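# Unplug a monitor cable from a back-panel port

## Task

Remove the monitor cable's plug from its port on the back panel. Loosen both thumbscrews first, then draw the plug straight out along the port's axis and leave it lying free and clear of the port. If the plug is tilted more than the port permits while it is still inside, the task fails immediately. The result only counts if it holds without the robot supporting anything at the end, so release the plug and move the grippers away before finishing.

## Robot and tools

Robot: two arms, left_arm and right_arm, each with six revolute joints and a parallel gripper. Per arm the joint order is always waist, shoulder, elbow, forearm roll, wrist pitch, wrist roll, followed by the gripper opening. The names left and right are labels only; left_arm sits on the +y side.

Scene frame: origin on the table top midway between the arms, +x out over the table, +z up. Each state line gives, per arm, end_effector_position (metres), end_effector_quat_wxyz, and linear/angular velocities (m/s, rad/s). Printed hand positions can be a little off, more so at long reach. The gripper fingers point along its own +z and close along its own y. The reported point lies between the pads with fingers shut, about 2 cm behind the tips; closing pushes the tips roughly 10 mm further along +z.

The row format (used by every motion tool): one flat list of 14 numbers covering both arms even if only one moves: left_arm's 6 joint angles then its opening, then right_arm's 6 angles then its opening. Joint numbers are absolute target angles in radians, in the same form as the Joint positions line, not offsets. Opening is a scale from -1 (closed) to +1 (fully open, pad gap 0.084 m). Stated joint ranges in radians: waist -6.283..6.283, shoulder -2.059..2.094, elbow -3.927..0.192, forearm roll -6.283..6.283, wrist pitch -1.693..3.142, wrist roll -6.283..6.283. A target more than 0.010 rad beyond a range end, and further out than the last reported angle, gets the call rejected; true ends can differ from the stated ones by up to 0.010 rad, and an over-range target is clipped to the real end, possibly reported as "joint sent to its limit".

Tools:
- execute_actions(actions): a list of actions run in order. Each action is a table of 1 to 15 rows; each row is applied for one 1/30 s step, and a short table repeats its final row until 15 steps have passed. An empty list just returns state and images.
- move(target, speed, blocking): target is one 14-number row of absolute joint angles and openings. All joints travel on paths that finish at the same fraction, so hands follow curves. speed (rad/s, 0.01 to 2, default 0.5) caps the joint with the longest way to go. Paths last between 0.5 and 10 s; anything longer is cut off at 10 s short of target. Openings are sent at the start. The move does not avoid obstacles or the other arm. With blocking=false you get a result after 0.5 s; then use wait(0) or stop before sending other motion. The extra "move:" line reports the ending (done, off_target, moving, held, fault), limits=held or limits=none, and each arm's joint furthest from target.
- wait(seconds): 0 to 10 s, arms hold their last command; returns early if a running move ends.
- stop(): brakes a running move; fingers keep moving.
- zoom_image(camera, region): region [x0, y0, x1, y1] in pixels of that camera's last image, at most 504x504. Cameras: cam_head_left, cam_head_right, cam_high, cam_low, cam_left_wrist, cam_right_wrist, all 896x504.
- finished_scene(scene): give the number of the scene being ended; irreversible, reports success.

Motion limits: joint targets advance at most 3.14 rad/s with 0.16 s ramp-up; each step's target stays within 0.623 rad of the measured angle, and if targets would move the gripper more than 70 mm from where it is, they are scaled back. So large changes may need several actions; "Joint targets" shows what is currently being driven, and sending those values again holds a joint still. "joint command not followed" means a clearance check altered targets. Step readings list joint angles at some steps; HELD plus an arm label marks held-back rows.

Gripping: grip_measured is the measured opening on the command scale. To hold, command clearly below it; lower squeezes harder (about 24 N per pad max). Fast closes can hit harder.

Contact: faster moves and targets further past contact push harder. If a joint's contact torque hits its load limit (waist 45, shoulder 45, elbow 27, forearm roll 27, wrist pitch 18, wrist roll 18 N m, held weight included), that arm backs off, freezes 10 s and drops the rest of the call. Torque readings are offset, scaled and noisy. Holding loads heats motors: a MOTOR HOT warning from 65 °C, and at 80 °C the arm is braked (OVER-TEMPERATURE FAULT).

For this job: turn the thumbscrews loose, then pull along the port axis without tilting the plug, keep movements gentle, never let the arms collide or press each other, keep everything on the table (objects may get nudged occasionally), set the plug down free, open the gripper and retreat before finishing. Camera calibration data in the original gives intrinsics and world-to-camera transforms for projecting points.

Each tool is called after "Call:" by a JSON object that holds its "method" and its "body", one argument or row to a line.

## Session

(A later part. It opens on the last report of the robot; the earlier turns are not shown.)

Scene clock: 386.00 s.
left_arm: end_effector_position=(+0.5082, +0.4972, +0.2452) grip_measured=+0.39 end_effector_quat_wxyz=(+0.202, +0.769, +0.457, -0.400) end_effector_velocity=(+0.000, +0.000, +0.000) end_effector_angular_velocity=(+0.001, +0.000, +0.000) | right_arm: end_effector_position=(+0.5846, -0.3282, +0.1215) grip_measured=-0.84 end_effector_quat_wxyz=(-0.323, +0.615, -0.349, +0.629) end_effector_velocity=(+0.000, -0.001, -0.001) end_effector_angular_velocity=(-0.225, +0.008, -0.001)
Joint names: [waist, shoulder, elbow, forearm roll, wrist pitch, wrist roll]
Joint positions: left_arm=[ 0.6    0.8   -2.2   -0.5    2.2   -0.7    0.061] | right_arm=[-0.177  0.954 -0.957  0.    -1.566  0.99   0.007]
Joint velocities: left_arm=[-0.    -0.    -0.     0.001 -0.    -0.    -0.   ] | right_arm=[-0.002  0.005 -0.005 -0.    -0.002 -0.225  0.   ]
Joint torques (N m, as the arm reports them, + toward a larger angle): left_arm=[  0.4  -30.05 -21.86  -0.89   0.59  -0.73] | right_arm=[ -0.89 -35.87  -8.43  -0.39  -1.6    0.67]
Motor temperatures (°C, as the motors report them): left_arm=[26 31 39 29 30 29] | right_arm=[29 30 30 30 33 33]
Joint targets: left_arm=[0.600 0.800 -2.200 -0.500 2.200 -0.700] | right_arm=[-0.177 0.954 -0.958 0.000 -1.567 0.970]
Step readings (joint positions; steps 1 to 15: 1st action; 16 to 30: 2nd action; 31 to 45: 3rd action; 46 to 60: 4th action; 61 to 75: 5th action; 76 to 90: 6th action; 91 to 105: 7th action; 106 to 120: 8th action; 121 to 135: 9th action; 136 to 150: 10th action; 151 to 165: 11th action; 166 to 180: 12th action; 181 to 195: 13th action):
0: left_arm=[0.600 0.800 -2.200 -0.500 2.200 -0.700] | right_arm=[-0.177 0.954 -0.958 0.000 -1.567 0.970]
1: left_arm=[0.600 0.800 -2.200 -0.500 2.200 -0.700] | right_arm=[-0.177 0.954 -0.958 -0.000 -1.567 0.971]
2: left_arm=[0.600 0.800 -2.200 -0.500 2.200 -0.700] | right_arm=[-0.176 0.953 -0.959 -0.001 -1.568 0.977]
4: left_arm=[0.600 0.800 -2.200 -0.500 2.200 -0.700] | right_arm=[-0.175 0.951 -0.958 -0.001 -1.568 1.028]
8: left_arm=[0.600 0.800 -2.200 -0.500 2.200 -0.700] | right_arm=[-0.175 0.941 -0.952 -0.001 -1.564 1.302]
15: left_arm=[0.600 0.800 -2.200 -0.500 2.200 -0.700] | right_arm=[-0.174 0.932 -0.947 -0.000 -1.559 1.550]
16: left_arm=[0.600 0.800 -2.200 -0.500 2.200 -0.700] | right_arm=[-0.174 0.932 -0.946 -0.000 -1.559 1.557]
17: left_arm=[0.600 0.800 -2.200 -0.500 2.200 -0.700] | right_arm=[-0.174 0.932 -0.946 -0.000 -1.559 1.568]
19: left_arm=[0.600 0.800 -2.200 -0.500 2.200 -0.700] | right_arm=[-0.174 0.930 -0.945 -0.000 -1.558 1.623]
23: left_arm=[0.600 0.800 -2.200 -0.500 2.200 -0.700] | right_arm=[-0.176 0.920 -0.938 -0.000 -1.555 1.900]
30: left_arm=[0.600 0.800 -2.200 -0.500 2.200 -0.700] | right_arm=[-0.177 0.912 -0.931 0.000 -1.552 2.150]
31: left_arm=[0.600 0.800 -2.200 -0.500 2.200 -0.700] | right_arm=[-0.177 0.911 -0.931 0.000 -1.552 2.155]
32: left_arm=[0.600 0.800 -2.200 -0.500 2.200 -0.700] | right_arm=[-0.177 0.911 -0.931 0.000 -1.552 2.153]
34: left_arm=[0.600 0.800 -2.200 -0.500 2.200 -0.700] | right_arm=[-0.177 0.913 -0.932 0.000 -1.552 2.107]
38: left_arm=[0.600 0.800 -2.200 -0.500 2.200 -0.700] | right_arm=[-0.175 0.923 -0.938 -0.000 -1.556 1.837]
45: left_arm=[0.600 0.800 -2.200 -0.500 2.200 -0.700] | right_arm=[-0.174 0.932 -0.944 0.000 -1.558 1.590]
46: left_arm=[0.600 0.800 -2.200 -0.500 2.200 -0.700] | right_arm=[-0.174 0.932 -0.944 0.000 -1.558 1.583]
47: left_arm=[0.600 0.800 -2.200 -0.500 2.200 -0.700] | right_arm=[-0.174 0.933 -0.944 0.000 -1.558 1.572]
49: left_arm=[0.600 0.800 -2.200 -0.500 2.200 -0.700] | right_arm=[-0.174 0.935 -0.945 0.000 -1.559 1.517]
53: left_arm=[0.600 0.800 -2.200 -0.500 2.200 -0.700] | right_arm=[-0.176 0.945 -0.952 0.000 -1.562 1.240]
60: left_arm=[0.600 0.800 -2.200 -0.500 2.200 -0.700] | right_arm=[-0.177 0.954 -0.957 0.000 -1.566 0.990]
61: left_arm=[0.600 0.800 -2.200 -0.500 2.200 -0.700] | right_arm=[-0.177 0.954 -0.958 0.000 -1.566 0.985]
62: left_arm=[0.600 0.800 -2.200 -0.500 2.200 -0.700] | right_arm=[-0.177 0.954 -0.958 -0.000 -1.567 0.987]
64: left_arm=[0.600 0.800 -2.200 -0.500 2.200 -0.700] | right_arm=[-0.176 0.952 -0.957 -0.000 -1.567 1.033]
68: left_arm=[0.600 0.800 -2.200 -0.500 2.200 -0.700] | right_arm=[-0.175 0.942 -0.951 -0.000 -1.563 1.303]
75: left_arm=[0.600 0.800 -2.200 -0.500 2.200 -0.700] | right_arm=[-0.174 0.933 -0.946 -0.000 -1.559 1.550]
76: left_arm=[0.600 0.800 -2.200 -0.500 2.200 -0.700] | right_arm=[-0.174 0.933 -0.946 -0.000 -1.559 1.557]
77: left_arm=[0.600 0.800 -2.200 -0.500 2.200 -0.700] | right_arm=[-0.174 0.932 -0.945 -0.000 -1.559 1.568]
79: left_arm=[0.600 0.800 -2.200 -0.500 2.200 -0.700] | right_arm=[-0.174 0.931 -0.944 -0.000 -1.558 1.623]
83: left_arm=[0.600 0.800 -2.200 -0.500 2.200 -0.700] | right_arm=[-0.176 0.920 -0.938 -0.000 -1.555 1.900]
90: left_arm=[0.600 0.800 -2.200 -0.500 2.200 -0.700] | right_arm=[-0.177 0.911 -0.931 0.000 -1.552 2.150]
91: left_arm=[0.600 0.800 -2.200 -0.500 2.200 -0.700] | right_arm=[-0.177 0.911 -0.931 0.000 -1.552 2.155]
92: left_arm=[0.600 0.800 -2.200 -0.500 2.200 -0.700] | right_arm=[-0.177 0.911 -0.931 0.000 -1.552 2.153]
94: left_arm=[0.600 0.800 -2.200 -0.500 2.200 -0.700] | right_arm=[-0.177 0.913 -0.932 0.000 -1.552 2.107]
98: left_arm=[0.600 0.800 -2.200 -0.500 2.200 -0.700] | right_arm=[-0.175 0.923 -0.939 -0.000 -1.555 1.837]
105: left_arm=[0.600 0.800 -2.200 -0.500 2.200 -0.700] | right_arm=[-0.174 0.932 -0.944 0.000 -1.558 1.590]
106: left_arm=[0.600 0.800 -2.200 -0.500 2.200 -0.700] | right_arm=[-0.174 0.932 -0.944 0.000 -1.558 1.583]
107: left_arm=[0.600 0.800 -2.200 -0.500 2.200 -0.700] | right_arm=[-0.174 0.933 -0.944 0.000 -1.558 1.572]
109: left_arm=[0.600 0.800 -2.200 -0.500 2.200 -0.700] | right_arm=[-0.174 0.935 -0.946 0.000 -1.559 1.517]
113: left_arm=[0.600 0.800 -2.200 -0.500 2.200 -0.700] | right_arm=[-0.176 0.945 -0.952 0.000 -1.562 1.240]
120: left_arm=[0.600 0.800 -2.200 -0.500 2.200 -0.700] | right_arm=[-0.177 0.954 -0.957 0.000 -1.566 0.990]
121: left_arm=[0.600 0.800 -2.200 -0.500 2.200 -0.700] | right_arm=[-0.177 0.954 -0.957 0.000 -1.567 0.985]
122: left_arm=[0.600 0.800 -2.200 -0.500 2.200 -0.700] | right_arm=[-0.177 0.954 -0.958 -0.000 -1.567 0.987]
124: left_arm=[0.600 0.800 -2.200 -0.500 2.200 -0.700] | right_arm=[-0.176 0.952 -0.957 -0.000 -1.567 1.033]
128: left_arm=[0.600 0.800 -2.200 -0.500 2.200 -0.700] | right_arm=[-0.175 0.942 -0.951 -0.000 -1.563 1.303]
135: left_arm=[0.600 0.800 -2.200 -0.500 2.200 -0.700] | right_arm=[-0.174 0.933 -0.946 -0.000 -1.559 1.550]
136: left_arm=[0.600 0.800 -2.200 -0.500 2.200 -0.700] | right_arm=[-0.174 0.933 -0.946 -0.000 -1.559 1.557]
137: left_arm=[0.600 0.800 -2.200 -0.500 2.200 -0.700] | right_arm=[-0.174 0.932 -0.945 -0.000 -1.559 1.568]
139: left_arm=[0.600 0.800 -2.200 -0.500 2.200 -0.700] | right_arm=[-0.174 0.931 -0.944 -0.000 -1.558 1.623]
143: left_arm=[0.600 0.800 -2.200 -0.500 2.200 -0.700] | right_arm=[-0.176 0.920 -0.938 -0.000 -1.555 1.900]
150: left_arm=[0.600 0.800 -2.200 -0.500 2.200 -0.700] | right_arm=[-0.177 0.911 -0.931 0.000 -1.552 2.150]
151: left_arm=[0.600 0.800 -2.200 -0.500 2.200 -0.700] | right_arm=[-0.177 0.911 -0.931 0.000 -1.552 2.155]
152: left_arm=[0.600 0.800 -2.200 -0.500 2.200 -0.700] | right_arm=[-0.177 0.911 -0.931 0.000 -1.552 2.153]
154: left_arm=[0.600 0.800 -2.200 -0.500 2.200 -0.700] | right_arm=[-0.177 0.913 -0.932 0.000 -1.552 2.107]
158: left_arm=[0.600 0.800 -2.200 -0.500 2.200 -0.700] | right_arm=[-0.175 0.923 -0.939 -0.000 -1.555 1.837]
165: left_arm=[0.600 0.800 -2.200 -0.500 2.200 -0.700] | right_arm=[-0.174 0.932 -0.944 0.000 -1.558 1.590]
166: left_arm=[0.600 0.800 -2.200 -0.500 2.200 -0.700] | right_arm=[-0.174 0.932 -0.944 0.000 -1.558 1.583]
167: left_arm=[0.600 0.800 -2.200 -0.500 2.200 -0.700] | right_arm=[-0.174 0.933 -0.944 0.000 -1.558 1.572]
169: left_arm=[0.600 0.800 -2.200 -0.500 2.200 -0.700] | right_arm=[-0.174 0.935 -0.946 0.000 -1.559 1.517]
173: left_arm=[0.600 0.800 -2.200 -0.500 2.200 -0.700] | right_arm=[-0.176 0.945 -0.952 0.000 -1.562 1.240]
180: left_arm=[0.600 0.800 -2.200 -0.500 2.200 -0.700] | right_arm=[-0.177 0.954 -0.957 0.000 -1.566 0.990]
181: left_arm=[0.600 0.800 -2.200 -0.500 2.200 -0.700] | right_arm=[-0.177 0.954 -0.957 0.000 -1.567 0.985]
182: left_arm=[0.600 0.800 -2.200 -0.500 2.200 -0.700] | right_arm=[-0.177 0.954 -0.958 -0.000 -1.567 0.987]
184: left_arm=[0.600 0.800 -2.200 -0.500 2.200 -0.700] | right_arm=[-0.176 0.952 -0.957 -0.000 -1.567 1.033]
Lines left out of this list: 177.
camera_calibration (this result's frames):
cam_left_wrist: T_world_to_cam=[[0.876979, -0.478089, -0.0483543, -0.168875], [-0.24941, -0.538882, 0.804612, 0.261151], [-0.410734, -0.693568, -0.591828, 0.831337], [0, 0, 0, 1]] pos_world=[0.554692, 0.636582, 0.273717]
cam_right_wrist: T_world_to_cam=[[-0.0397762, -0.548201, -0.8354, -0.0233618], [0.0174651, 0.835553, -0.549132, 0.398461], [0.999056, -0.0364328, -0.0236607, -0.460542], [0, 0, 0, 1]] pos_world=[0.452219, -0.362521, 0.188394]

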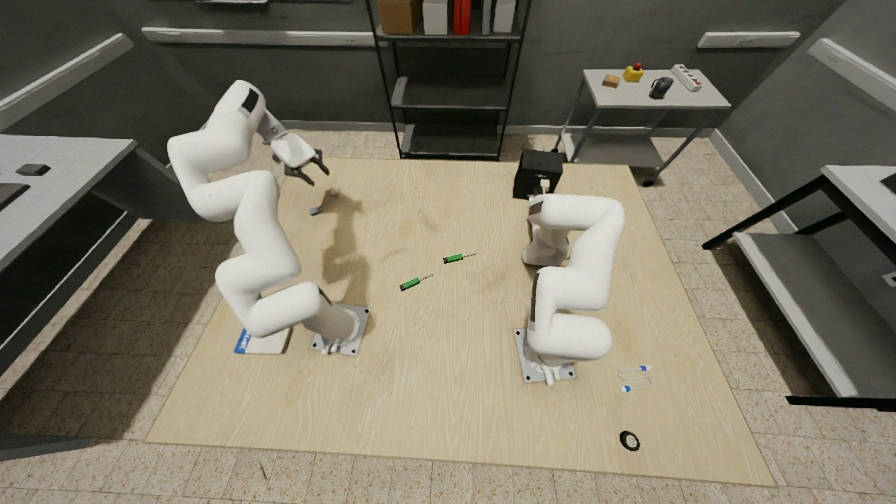

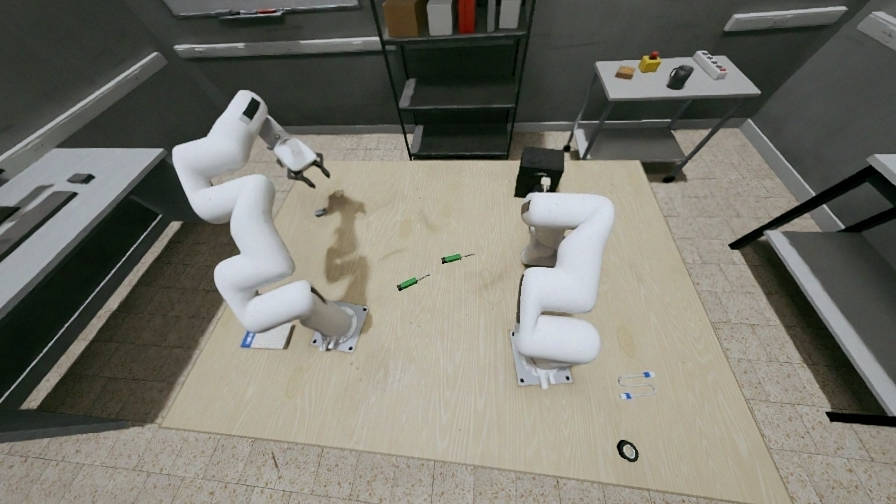

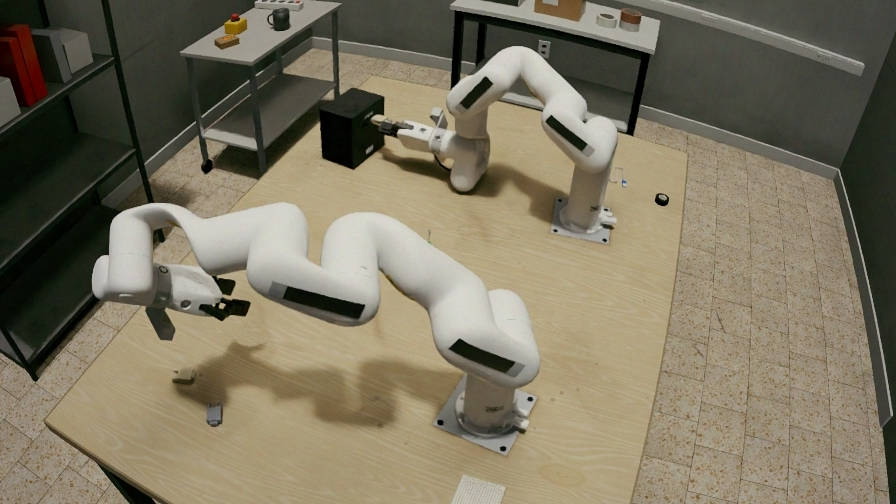

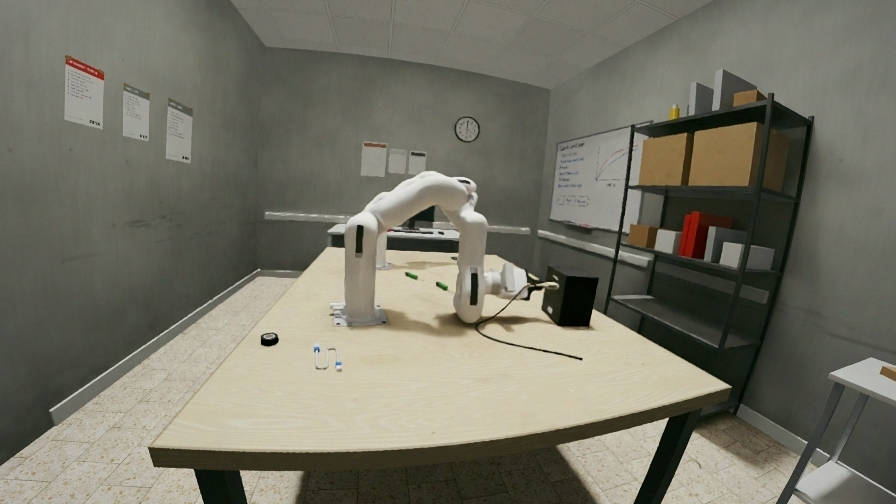

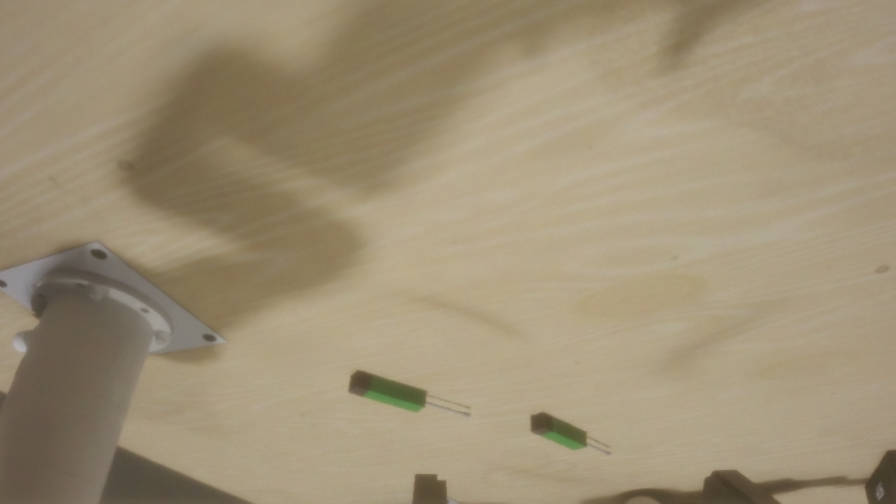

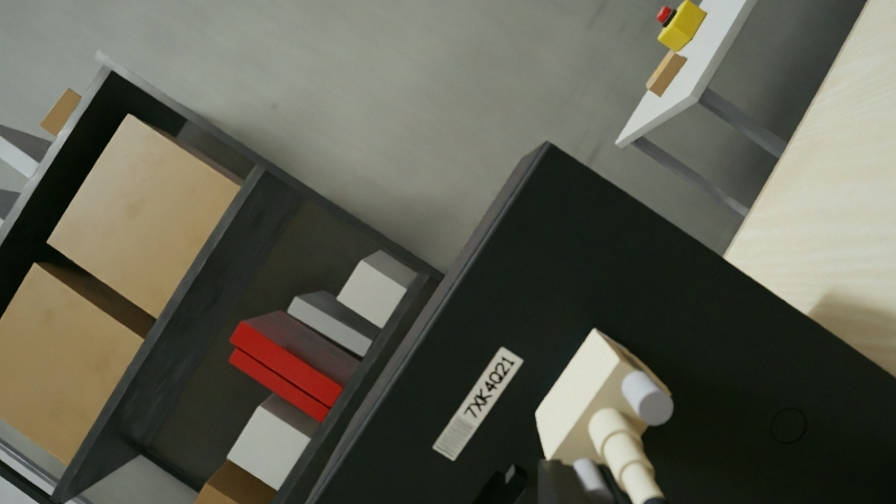

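Call:
{"method": "execute_actions", "body": {
  "actions": [
    [[0.6,0.8,-2.2,-0.5,2.2,-0.7,0.4,-0.174,0.9325,-0.9447,0,-1.559,1.57,-0.6]],
    [[0.6,0.8,-2.2,-0.5,2.2,-0.7,0.4,-0.174,0.914,-0.8405,0,-1.644,1.57,-0.6]],
    [[0.6,0.8,-2.2,-0.5,2.2,-0.7,0.4,-0.174,0.632,-0.67,0,-1.533,1.57,-0.6]],
    [[0.6,0.8,-2.2,-0.5,2.2,-0.7,0.4,-0.174,0.632,-0.67,0,-1.533,0.5,-0.6]],
    [[0.6,0.8,-2.2,-0.5,2.2,-0.7,0.4,-0.26,0.632,-0.67,0,-1.533,-0.5,-0.6]],
    [[0.6,0.8,-2.2,-0.5,2.2,-0.7,0.4,-0.34,0.632,-0.67,0,-1.533,-1.57,-0.6]],
    [[0.6,0.8,-2.2,-0.5,2.2,-0.7,0.4,-0.34,0.914,-0.8405,0,-1.644,-1.57,-0.6]],
    [[0.6,0.8,-2.2,-0.5,2.2,-0.7,0.4,-0.34,0.914,-0.8405,0,-1.644,-1.57,-0.6]],
    [[0.6,0.8,-2.2,-0.5,2.2,-0.7,0.4,-0.252,0.914,-0.8405,0,-1.644,-1.57,-0.6]],
    [[0.6,0.8,-2.2,-0.5,2.2,-0.7,0.4,-0.252,0.922,-0.886,0,-1.606,-1.57,-0.6]],
    [[0.6,0.8,-2.2,-0.5,2.2,-0.7,0.4,-0.252,0.9325,-0.9447,0,-1.559,-1.57,-0.6]],
    [[0.6,0.8,-2.2,-0.5,2.2,-0.7,0.4,-0.2491,0.954,-0.9583,0,-1.567,-0.97,-0.7]],
    [[0.6,0.8,-2.2,-0.5,2.2,-0.7,0.4,-0.2491,0.954,-0.9583,0,-1.567,-0.97,-1]]
  ]
}}

Scene clock: 415.67 s.
left_arm: end_effector_position=(+0.5082, +0.4972, +0.2452) grip_measured=+0.39 end_effector_quat_wxyz=(+0.202, +0.769, +0.457, -0.400) end_effector_velocity=(+0.000, +0.000, +0.001) end_effector_angular_velocity=(+0.000, -0.002, +0.001) | right_arm: end_effector_position=(+0.5812, -0.3709, +0.1218) grip_measured=-0.84 end_effector_quat_wxyz=(+0.365, +0.643, +0.294, +0.606) end_effector_velocity=(+0.000, +0.000, +0.000) end_effector_angular_velocity=(+0.002, -0.000, +0.000)
Joint names: [waist, shoulder, elbow, forearm roll, wrist pitch, wrist roll]
Joint positions: left_arm=[ 0.6    0.8   -2.2   -0.5    2.2   -0.7    0.061] | right_arm=[-0.25   0.954 -0.957  0.    -1.568 -0.97   0.007]
Joint velocities: left_arm=[ 0.001 -0.001 -0.001 -0.001 -0.001 -0.    -0.   ] | right_arm=[ 0.001 -0.    -0.001  0.     0.001  0.002  0.   ]
Joint torques (N m, as the arm reports them, + toward a larger angle): left_arm=[  0.56 -31.21 -21.89  -0.75   0.62  -0.71] | right_arm=[ -0.2  -34.21 -12.61  -0.64   1.     0.53]
Motor temperatures (°C, as the motors report them): left_arm=[26 31 39 29 30 29] | right_arm=[29 30 30 30 34 33]
Joint targets: left_arm=[0.600 0.800 -2.200 -0.500 2.200 -0.700] | right_arm=[-0.249 0.954 -0.958 0.000 -1.567 -0.970]
Step readings (joint positions; steps 1 to 15: 1st action; 16 to 30: 2nd action; 31 to 45: 3rd action; 46 to 60: 4th action; 61 to 75: 5th action; 76 to 90: 6th action; 91 to 105: 7th action; 106 to 120: 8th action; 121 to 135: 9th action; 136 to 150: 10th action; 151 to 165: 11th action; 166 to 180: 12th action; 181 to 195: 13th action):
0: left_arm=[0.600 0.800 -2.200 -0.500 2.200 -0.700] | right_arm=[-0.177 0.954 -0.958 -0.000 -1.567 0.970]
1: left_arm=[0.600 0.800 -2.200 -0.500 2.200 -0.700] | right_arm=[-0.177 0.954 -0.958 -0.000 -1.567 0.971]
2: left_arm=[0.600 0.800 -2.200 -0.500 2.200 -0.700] | right_arm=[-0.176 0.953 -0.959 -0.001 -1.569 0.977]
4: left_arm=[0.600 0.800 -2.200 -0.500 2.200 -0.700] | right_arm=[-0.175 0.951 -0.958 -0.001 -1.568 1.028]
8: left_arm=[0.600 0.800 -2.200 -0.500 2.200 -0.700] | right_arm=[-0.174 0.941 -0.952 -0.001 -1.563 1.302]
15: left_arm=[0.600 0.800 -2.200 -0.500 2.200 -0.700] | right_arm=[-0.174 0.933 -0.946 -0.000 -1.559 1.550]
16: left_arm=[0.600 0.800 -2.200 -0.500 2.200 -0.700] | right_arm=[-0.174 0.932 -0.945 -0.000 -1.560 1.556]
17: left_arm=[0.600 0.800 -2.200 -0.500 2.200 -0.700] | right_arm=[-0.174 0.931 -0.940 -0.000 -1.565 1.560]
19: left_arm=[0.600 0.800 -2.200 -0.500 2.200 -0.700] | right_arm=[-0.174 0.923 -0.901 0.000 -1.597 1.565]
23: left_arm=[0.600 0.800 -2.200 -0.500 2.200 -0.700] | right_arm=[-0.174 0.917 -0.850 0.000 -1.635 1.569]
30: left_arm=[0.600 0.800 -2.200 -0.500 2.200 -0.700] | right_arm=[-0.174 0.914 -0.842 0.000 -1.643 1.570]
31: left_arm=[0.600 0.800 -2.200 -0.500 2.200 -0.700] | right_arm=[-0.174 0.914 -0.841 0.000 -1.643 1.570]
32: left_arm=[0.600 0.800 -2.200 -0.500 2.200 -0.700] | right_arm=[-0.174 0.909 -0.837 0.000 -1.640 1.570]
34: left_arm=[0.600 0.800 -2.200 -0.500 2.200 -0.700] | right_arm=[-0.174 0.863 -0.805 -0.000 -1.620 1.570]
38: left_arm=[0.600 0.800 -2.200 -0.500 2.200 -0.700] | right_arm=[-0.174 0.687 -0.709 0.000 -1.559 1.570]
45: left_arm=[0.600 0.800 -2.200 -0.500 2.200 -0.700] | right_arm=[-0.174 0.637 -0.672 0.000 -1.535 1.570]
46: left_arm=[0.600 0.800 -2.200 -0.500 2.200 -0.700] | right_arm=[-0.174 0.636 -0.671 0.000 -1.534 1.569]
47: left_arm=[0.600 0.800 -2.200 -0.500 2.200 -0.700] | right_arm=[-0.174 0.635 -0.671 0.000 -1.534 1.563]
49: left_arm=[0.600 0.800 -2.200 -0.500 2.200 -0.700] | right_arm=[-0.174 0.634 -0.671 0.000 -1.533 1.512]
53: left_arm=[0.600 0.800 -2.200 -0.500 2.200 -0.700] | right_arm=[-0.174 0.633 -0.670 0.000 -1.533 1.227]
60: left_arm=[0.600 0.800 -2.200 -0.500 2.200 -0.700] | right_arm=[-0.174 0.632 -0.670 -0.000 -1.533 0.625]
61: left_arm=[0.600 0.800 -2.200 -0.500 2.200 -0.700] | right_arm=[-0.174 0.632 -0.670 -0.000 -1.533 0.584]
62: left_arm=[0.600 0.800 -2.200 -0.500 2.200 -0.700] | right_arm=[-0.175 0.632 -0.670 -0.000 -1.533 0.550]
64: left_arm=[0.600 0.800 -2.200 -0.500 2.200 -0.700] | right_arm=[-0.182 0.632 -0.670 -0.000 -1.533 0.469]
68: left_arm=[0.600 0.800 -2.200 -0.500 2.200 -0.700] | right_arm=[-0.221 0.632 -0.670 0.000 -1.533 0.164]
75: left_arm=[0.600 0.800 -2.200 -0.500 2.200 -0.700] | right_arm=[-0.256 0.632 -0.670 0.000 -1.533 -0.404]
76: left_arm=[0.600 0.800 -2.200 -0.500 2.200 -0.700] | right_arm=[-0.257 0.632 -0.670 0.000 -1.533 -0.435]
77: left_arm=[0.600 0.800 -2.200 -0.500 2.200 -0.700] | right_arm=[-0.259 0.632 -0.670 -0.000 -1.533 -0.463]
79: left_arm=[0.600 0.800 -2.200 -0.500 2.200 -0.700] | right_arm=[-0.266 0.632 -0.670 -0.000 -1.533 -0.537]
83: left_arm=[0.600 0.800 -2.200 -0.500 2.200 -0.700] | right_arm=[-0.302 0.632 -0.670 0.000 -1.533 -0.838]
90: left_arm=[0.600 0.800 -2.200 -0.500 2.200 -0.700] | right_arm=[-0.336 0.632 -0.670 0.000 -1.533 -1.445]
91: left_arm=[0.600 0.800 -2.200 -0.500 2.200 -0.700] | right_arm=[-0.337 0.632 -0.670 0.000 -1.533 -1.485]
92: left_arm=[0.600 0.800 -2.200 -0.500 2.200 -0.700] | right_arm=[-0.338 0.637 -0.674 0.000 -1.536 -1.512]
94: left_arm=[0.600 0.800 -2.200 -0.500 2.200 -0.700] | right_arm=[-0.339 0.684 -0.705 -0.000 -1.557 -1.542]
98: left_arm=[0.600 0.800 -2.200 -0.500 2.200 -0.700] | right_arm=[-0.340 0.858 -0.803 -0.000 -1.618 -1.563]
105: left_arm=[0.600 0.800 -2.200 -0.500 2.200 -0.700] | right_arm=[-0.340 0.909 -0.838 -0.000 -1.642 -1.569]
106: left_arm=[0.600 0.800 -2.200 -0.500 2.200 -0.700] | right_arm=[-0.340 0.910 -0.839 -0.000 -1.643 -1.569]
107: left_arm=[0.600 0.800 -2.200 -0.500 2.200 -0.700] | right_arm=[-0.340 0.911 -0.839 -0.000 -1.643 -1.570]
109: left_arm=[0.600 0.800 -2.200 -0.500 2.200 -0.700] | right_arm=[-0.340 0.912 -0.840 -0.000 -1.644 -1.570]
113: left_arm=[0.600 0.800 -2.200 -0.500 2.200 -0.700] | right_arm=[-0.340 0.913 -0.840 -0.000 -1.644 -1.570]
120: left_arm=[0.600 0.800 -2.200 -0.500 2.200 -0.700] | right_arm=[-0.340 0.914 -0.840 -0.000 -1.644 -1.570]
121: left_arm=[0.600 0.800 -2.200 -0.500 2.200 -0.700] | right_arm=[-0.340 0.914 -0.840 0.000 -1.644 -1.570]
122: left_arm=[0.600 0.800 -2.200 -0.500 2.200 -0.700] | right_arm=[-0.335 0.914 -0.840 0.000 -1.644 -1.570]
124: left_arm=[0.600 0.800 -2.200 -0.500 2.200 -0.700] | right_arm=[-0.300 0.914 -0.841 0.000 -1.644 -1.570]
128: left_arm=[0.600 0.800 -2.200 -0.500 2.200 -0.700] | right_arm=[-0.258 0.914 -0.841 -0.000 -1.644 -1.570]
135: left_arm=[0.600 0.800 -2.200 -0.500 2.200 -0.700] | right_arm=[-0.253 0.914 -0.840 0.000 -1.644 -1.570]
136: left_arm=[0.600 0.800 -2.200 -0.500 2.200 -0.700] | right_arm=[-0.253 0.914 -0.841 0.000 -1.644 -1.570]
137: left_arm=[0.600 0.800 -2.200 -0.500 2.200 -0.700] | right_arm=[-0.253 0.915 -0.846 0.000 -1.639 -1.570]
139: left_arm=[0.600 0.800 -2.200 -0.500 2.200 -0.700] | right_arm=[-0.253 0.919 -0.868 0.000 -1.621 -1.570]
143: left_arm=[0.600 0.800 -2.200 -0.500 2.200 -0.700] | right_arm=[-0.252 0.921 -0.883 0.000 -1.609 -1.570]
150: left_arm=[0.600 0.800 -2.200 -0.500 2.200 -0.700] | right_arm=[-0.252 0.922 -0.886 0.000 -1.606 -1.570]
151: left_arm=[0.600 0.800 -2.200 -0.500 2.200 -0.700] | right_arm=[-0.252 0.922 -0.886 0.000 -1.606 -1.570]
152: left_arm=[0.600 0.800 -2.200 -0.500 2.200 -0.700] | right_arm=[-0.252 0.923 -0.891 0.000 -1.601 -1.570]
154: left_arm=[0.600 0.800 -2.200 -0.500 2.200 -0.700] | right_arm=[-0.252 0.928 -0.919 0.000 -1.579 -1.570]
158: left_arm=[0.600 0.800 -2.200 -0.500 2.200 -0.700] | right_arm=[-0.252 0.931 -0.940 -0.000 -1.563 -1.570]
165: left_arm=[0.600 0.800 -2.200 -0.500 2.200 -0.700] | right_arm=[-0.252 0.932 -0.944 0.000 -1.559 -1.570]
166: left_arm=[0.600 0.800 -2.200 -0.500 2.200 -0.700] | right_arm=[-0.252 0.932 -0.944 0.000 -1.560 -1.569]
167: left_arm=[0.600 0.800 -2.200 -0.500 2.200 -0.700] | right_arm=[-0.252 0.932 -0.943 -0.000 -1.561 -1.563]
169: left_arm=[0.600 0.800 -2.200 -0.500 2.200 -0.700] | right_arm=[-0.252 0.934 -0.945 -0.000 -1.561 -1.512]
173: left_arm=[0.600 0.800 -2.200 -0.500 2.200 -0.700] | right_arm=[-0.250 0.944 -0.951 -0.000 -1.565 -1.238]
180: left_arm=[0.600 0.800 -2.200 -0.500 2.200 -0.700] | right_arm=[-0.249 0.954 -0.957 0.000 -1.567 -0.990]
181: left_arm=[0.600 0.800 -2.200 -0.500 2.200 -0.700] | right_arm=[-0.249 0.954 -0.957 0.000 -1.568 -0.984]
182: left_arm=[0.600 0.800 -2.200 -0.500 2.200 -0.700] | right_arm=[-0.250 0.954 -0.957 0.000 -1.568 -0.980]
184: left_arm=[0.600 0.800 -2.200 -0.500 2.200 -0.700] | right_arm=[-0.250 0.954 -0.957 0.000 -1.568 -0.975]
Lines left out of this list: 2.
camera_calibration (this result's frames):
cam_left_wrist: T_world_to_cam=[[0.876979, -0.478089, -0.0483543, -0.168875], [-0.24941, -0.538882, 0.804612, 0.261152], [-0.410734, -0.693568, -0.591828, 0.831337], [0, 0, 0, 1]] pos_world=[0.554692, 0.636582, 0.273717]
cam_right_wrist: T_world_to_cam=[[-0.0804268, -0.55869, 0.825468, -0.229184], [-0.109128, -0.818237, -0.564429, -0.10359], [0.990769, -0.135477, 0.00483911, -0.494045], [0, 0, 0, 1]] pos_world=[0.459747, -0.279736, 0.133105]

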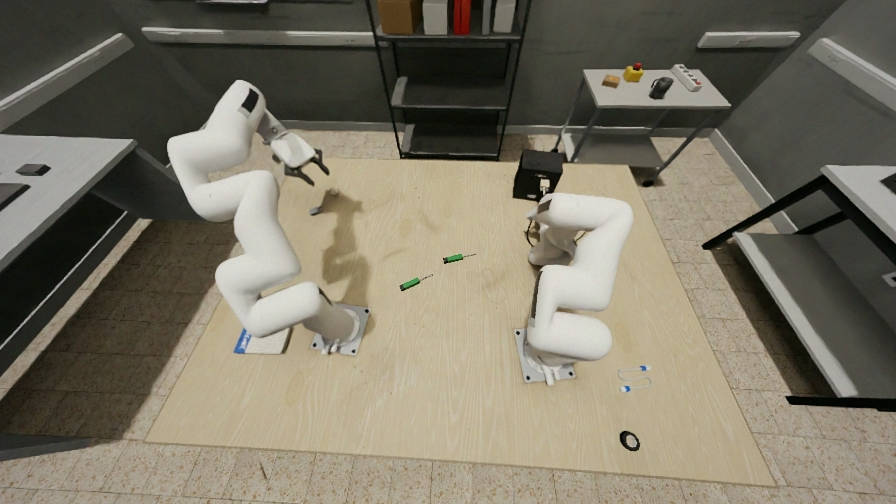

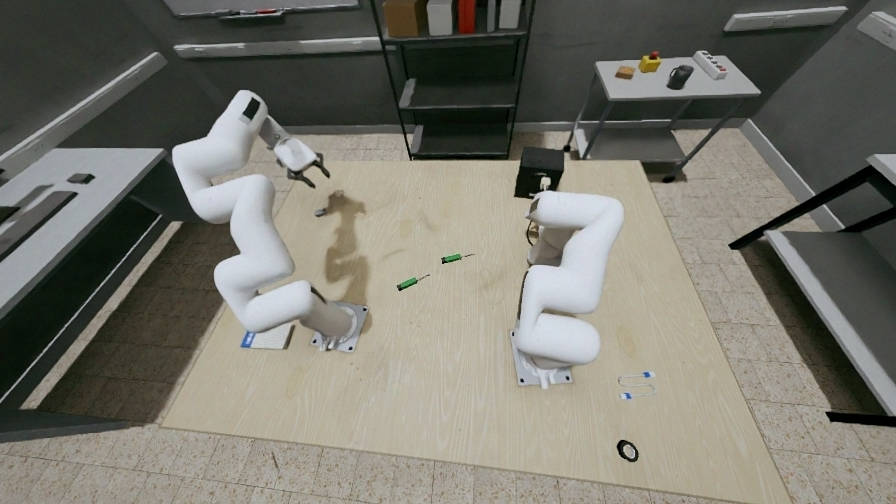

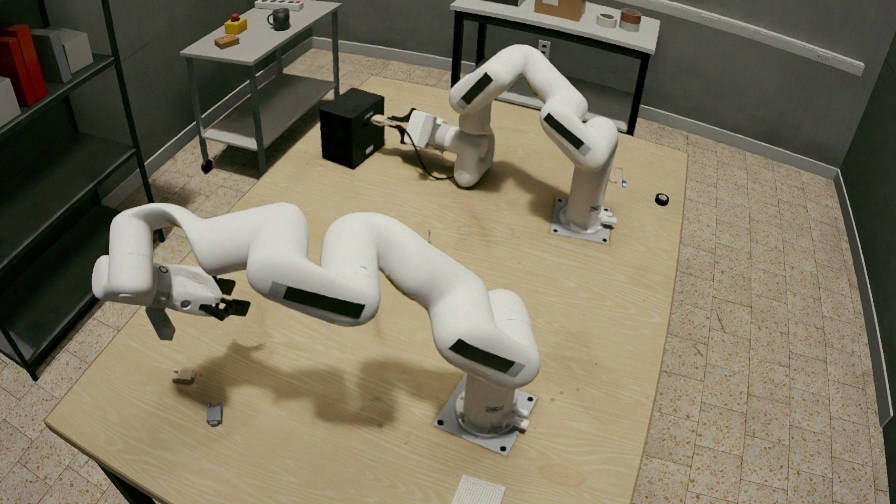

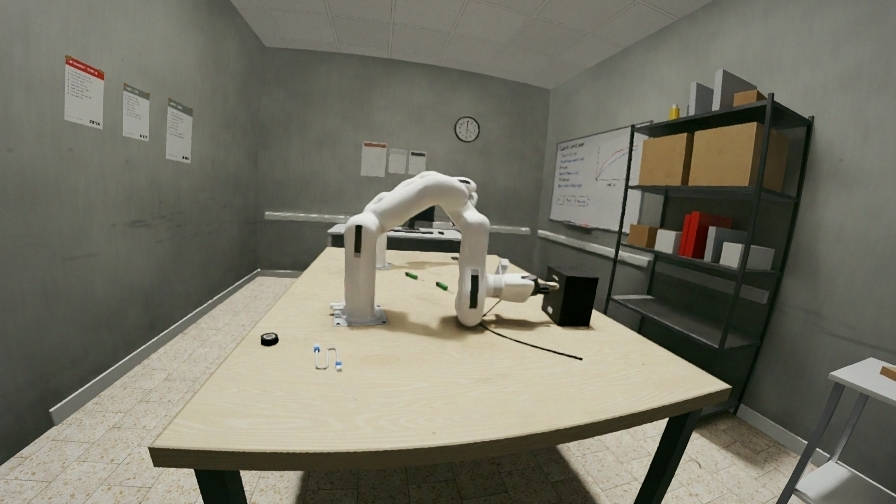

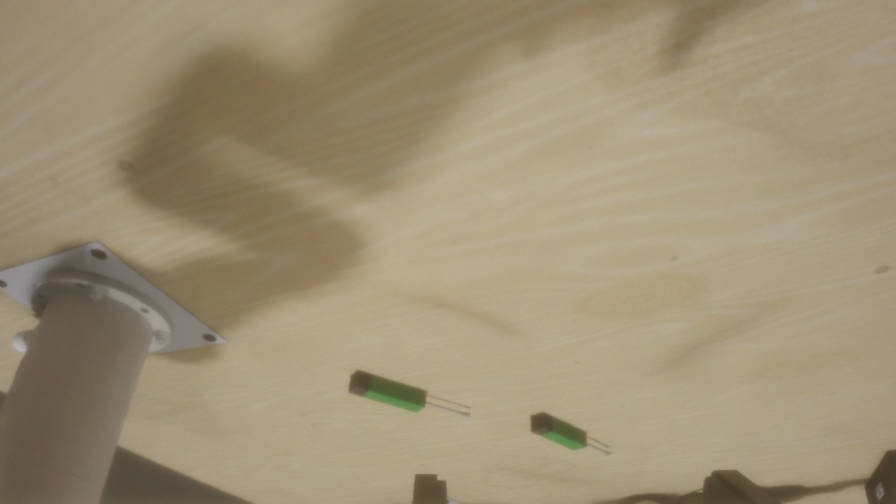

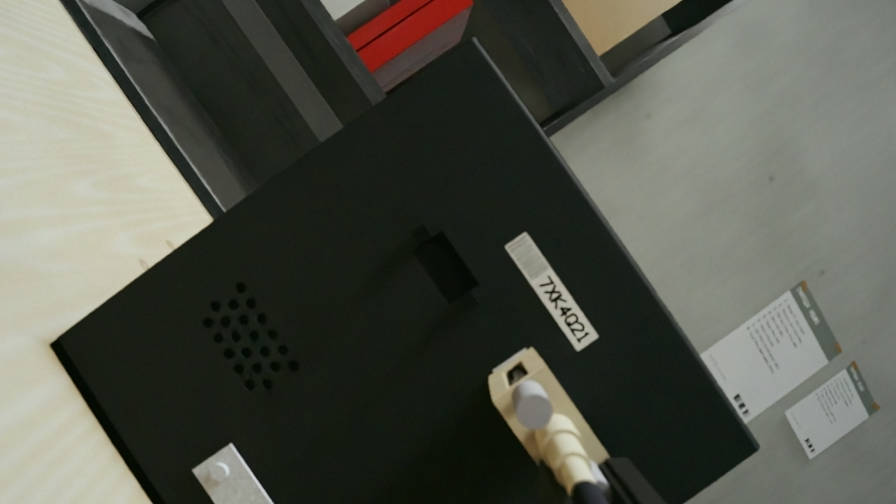

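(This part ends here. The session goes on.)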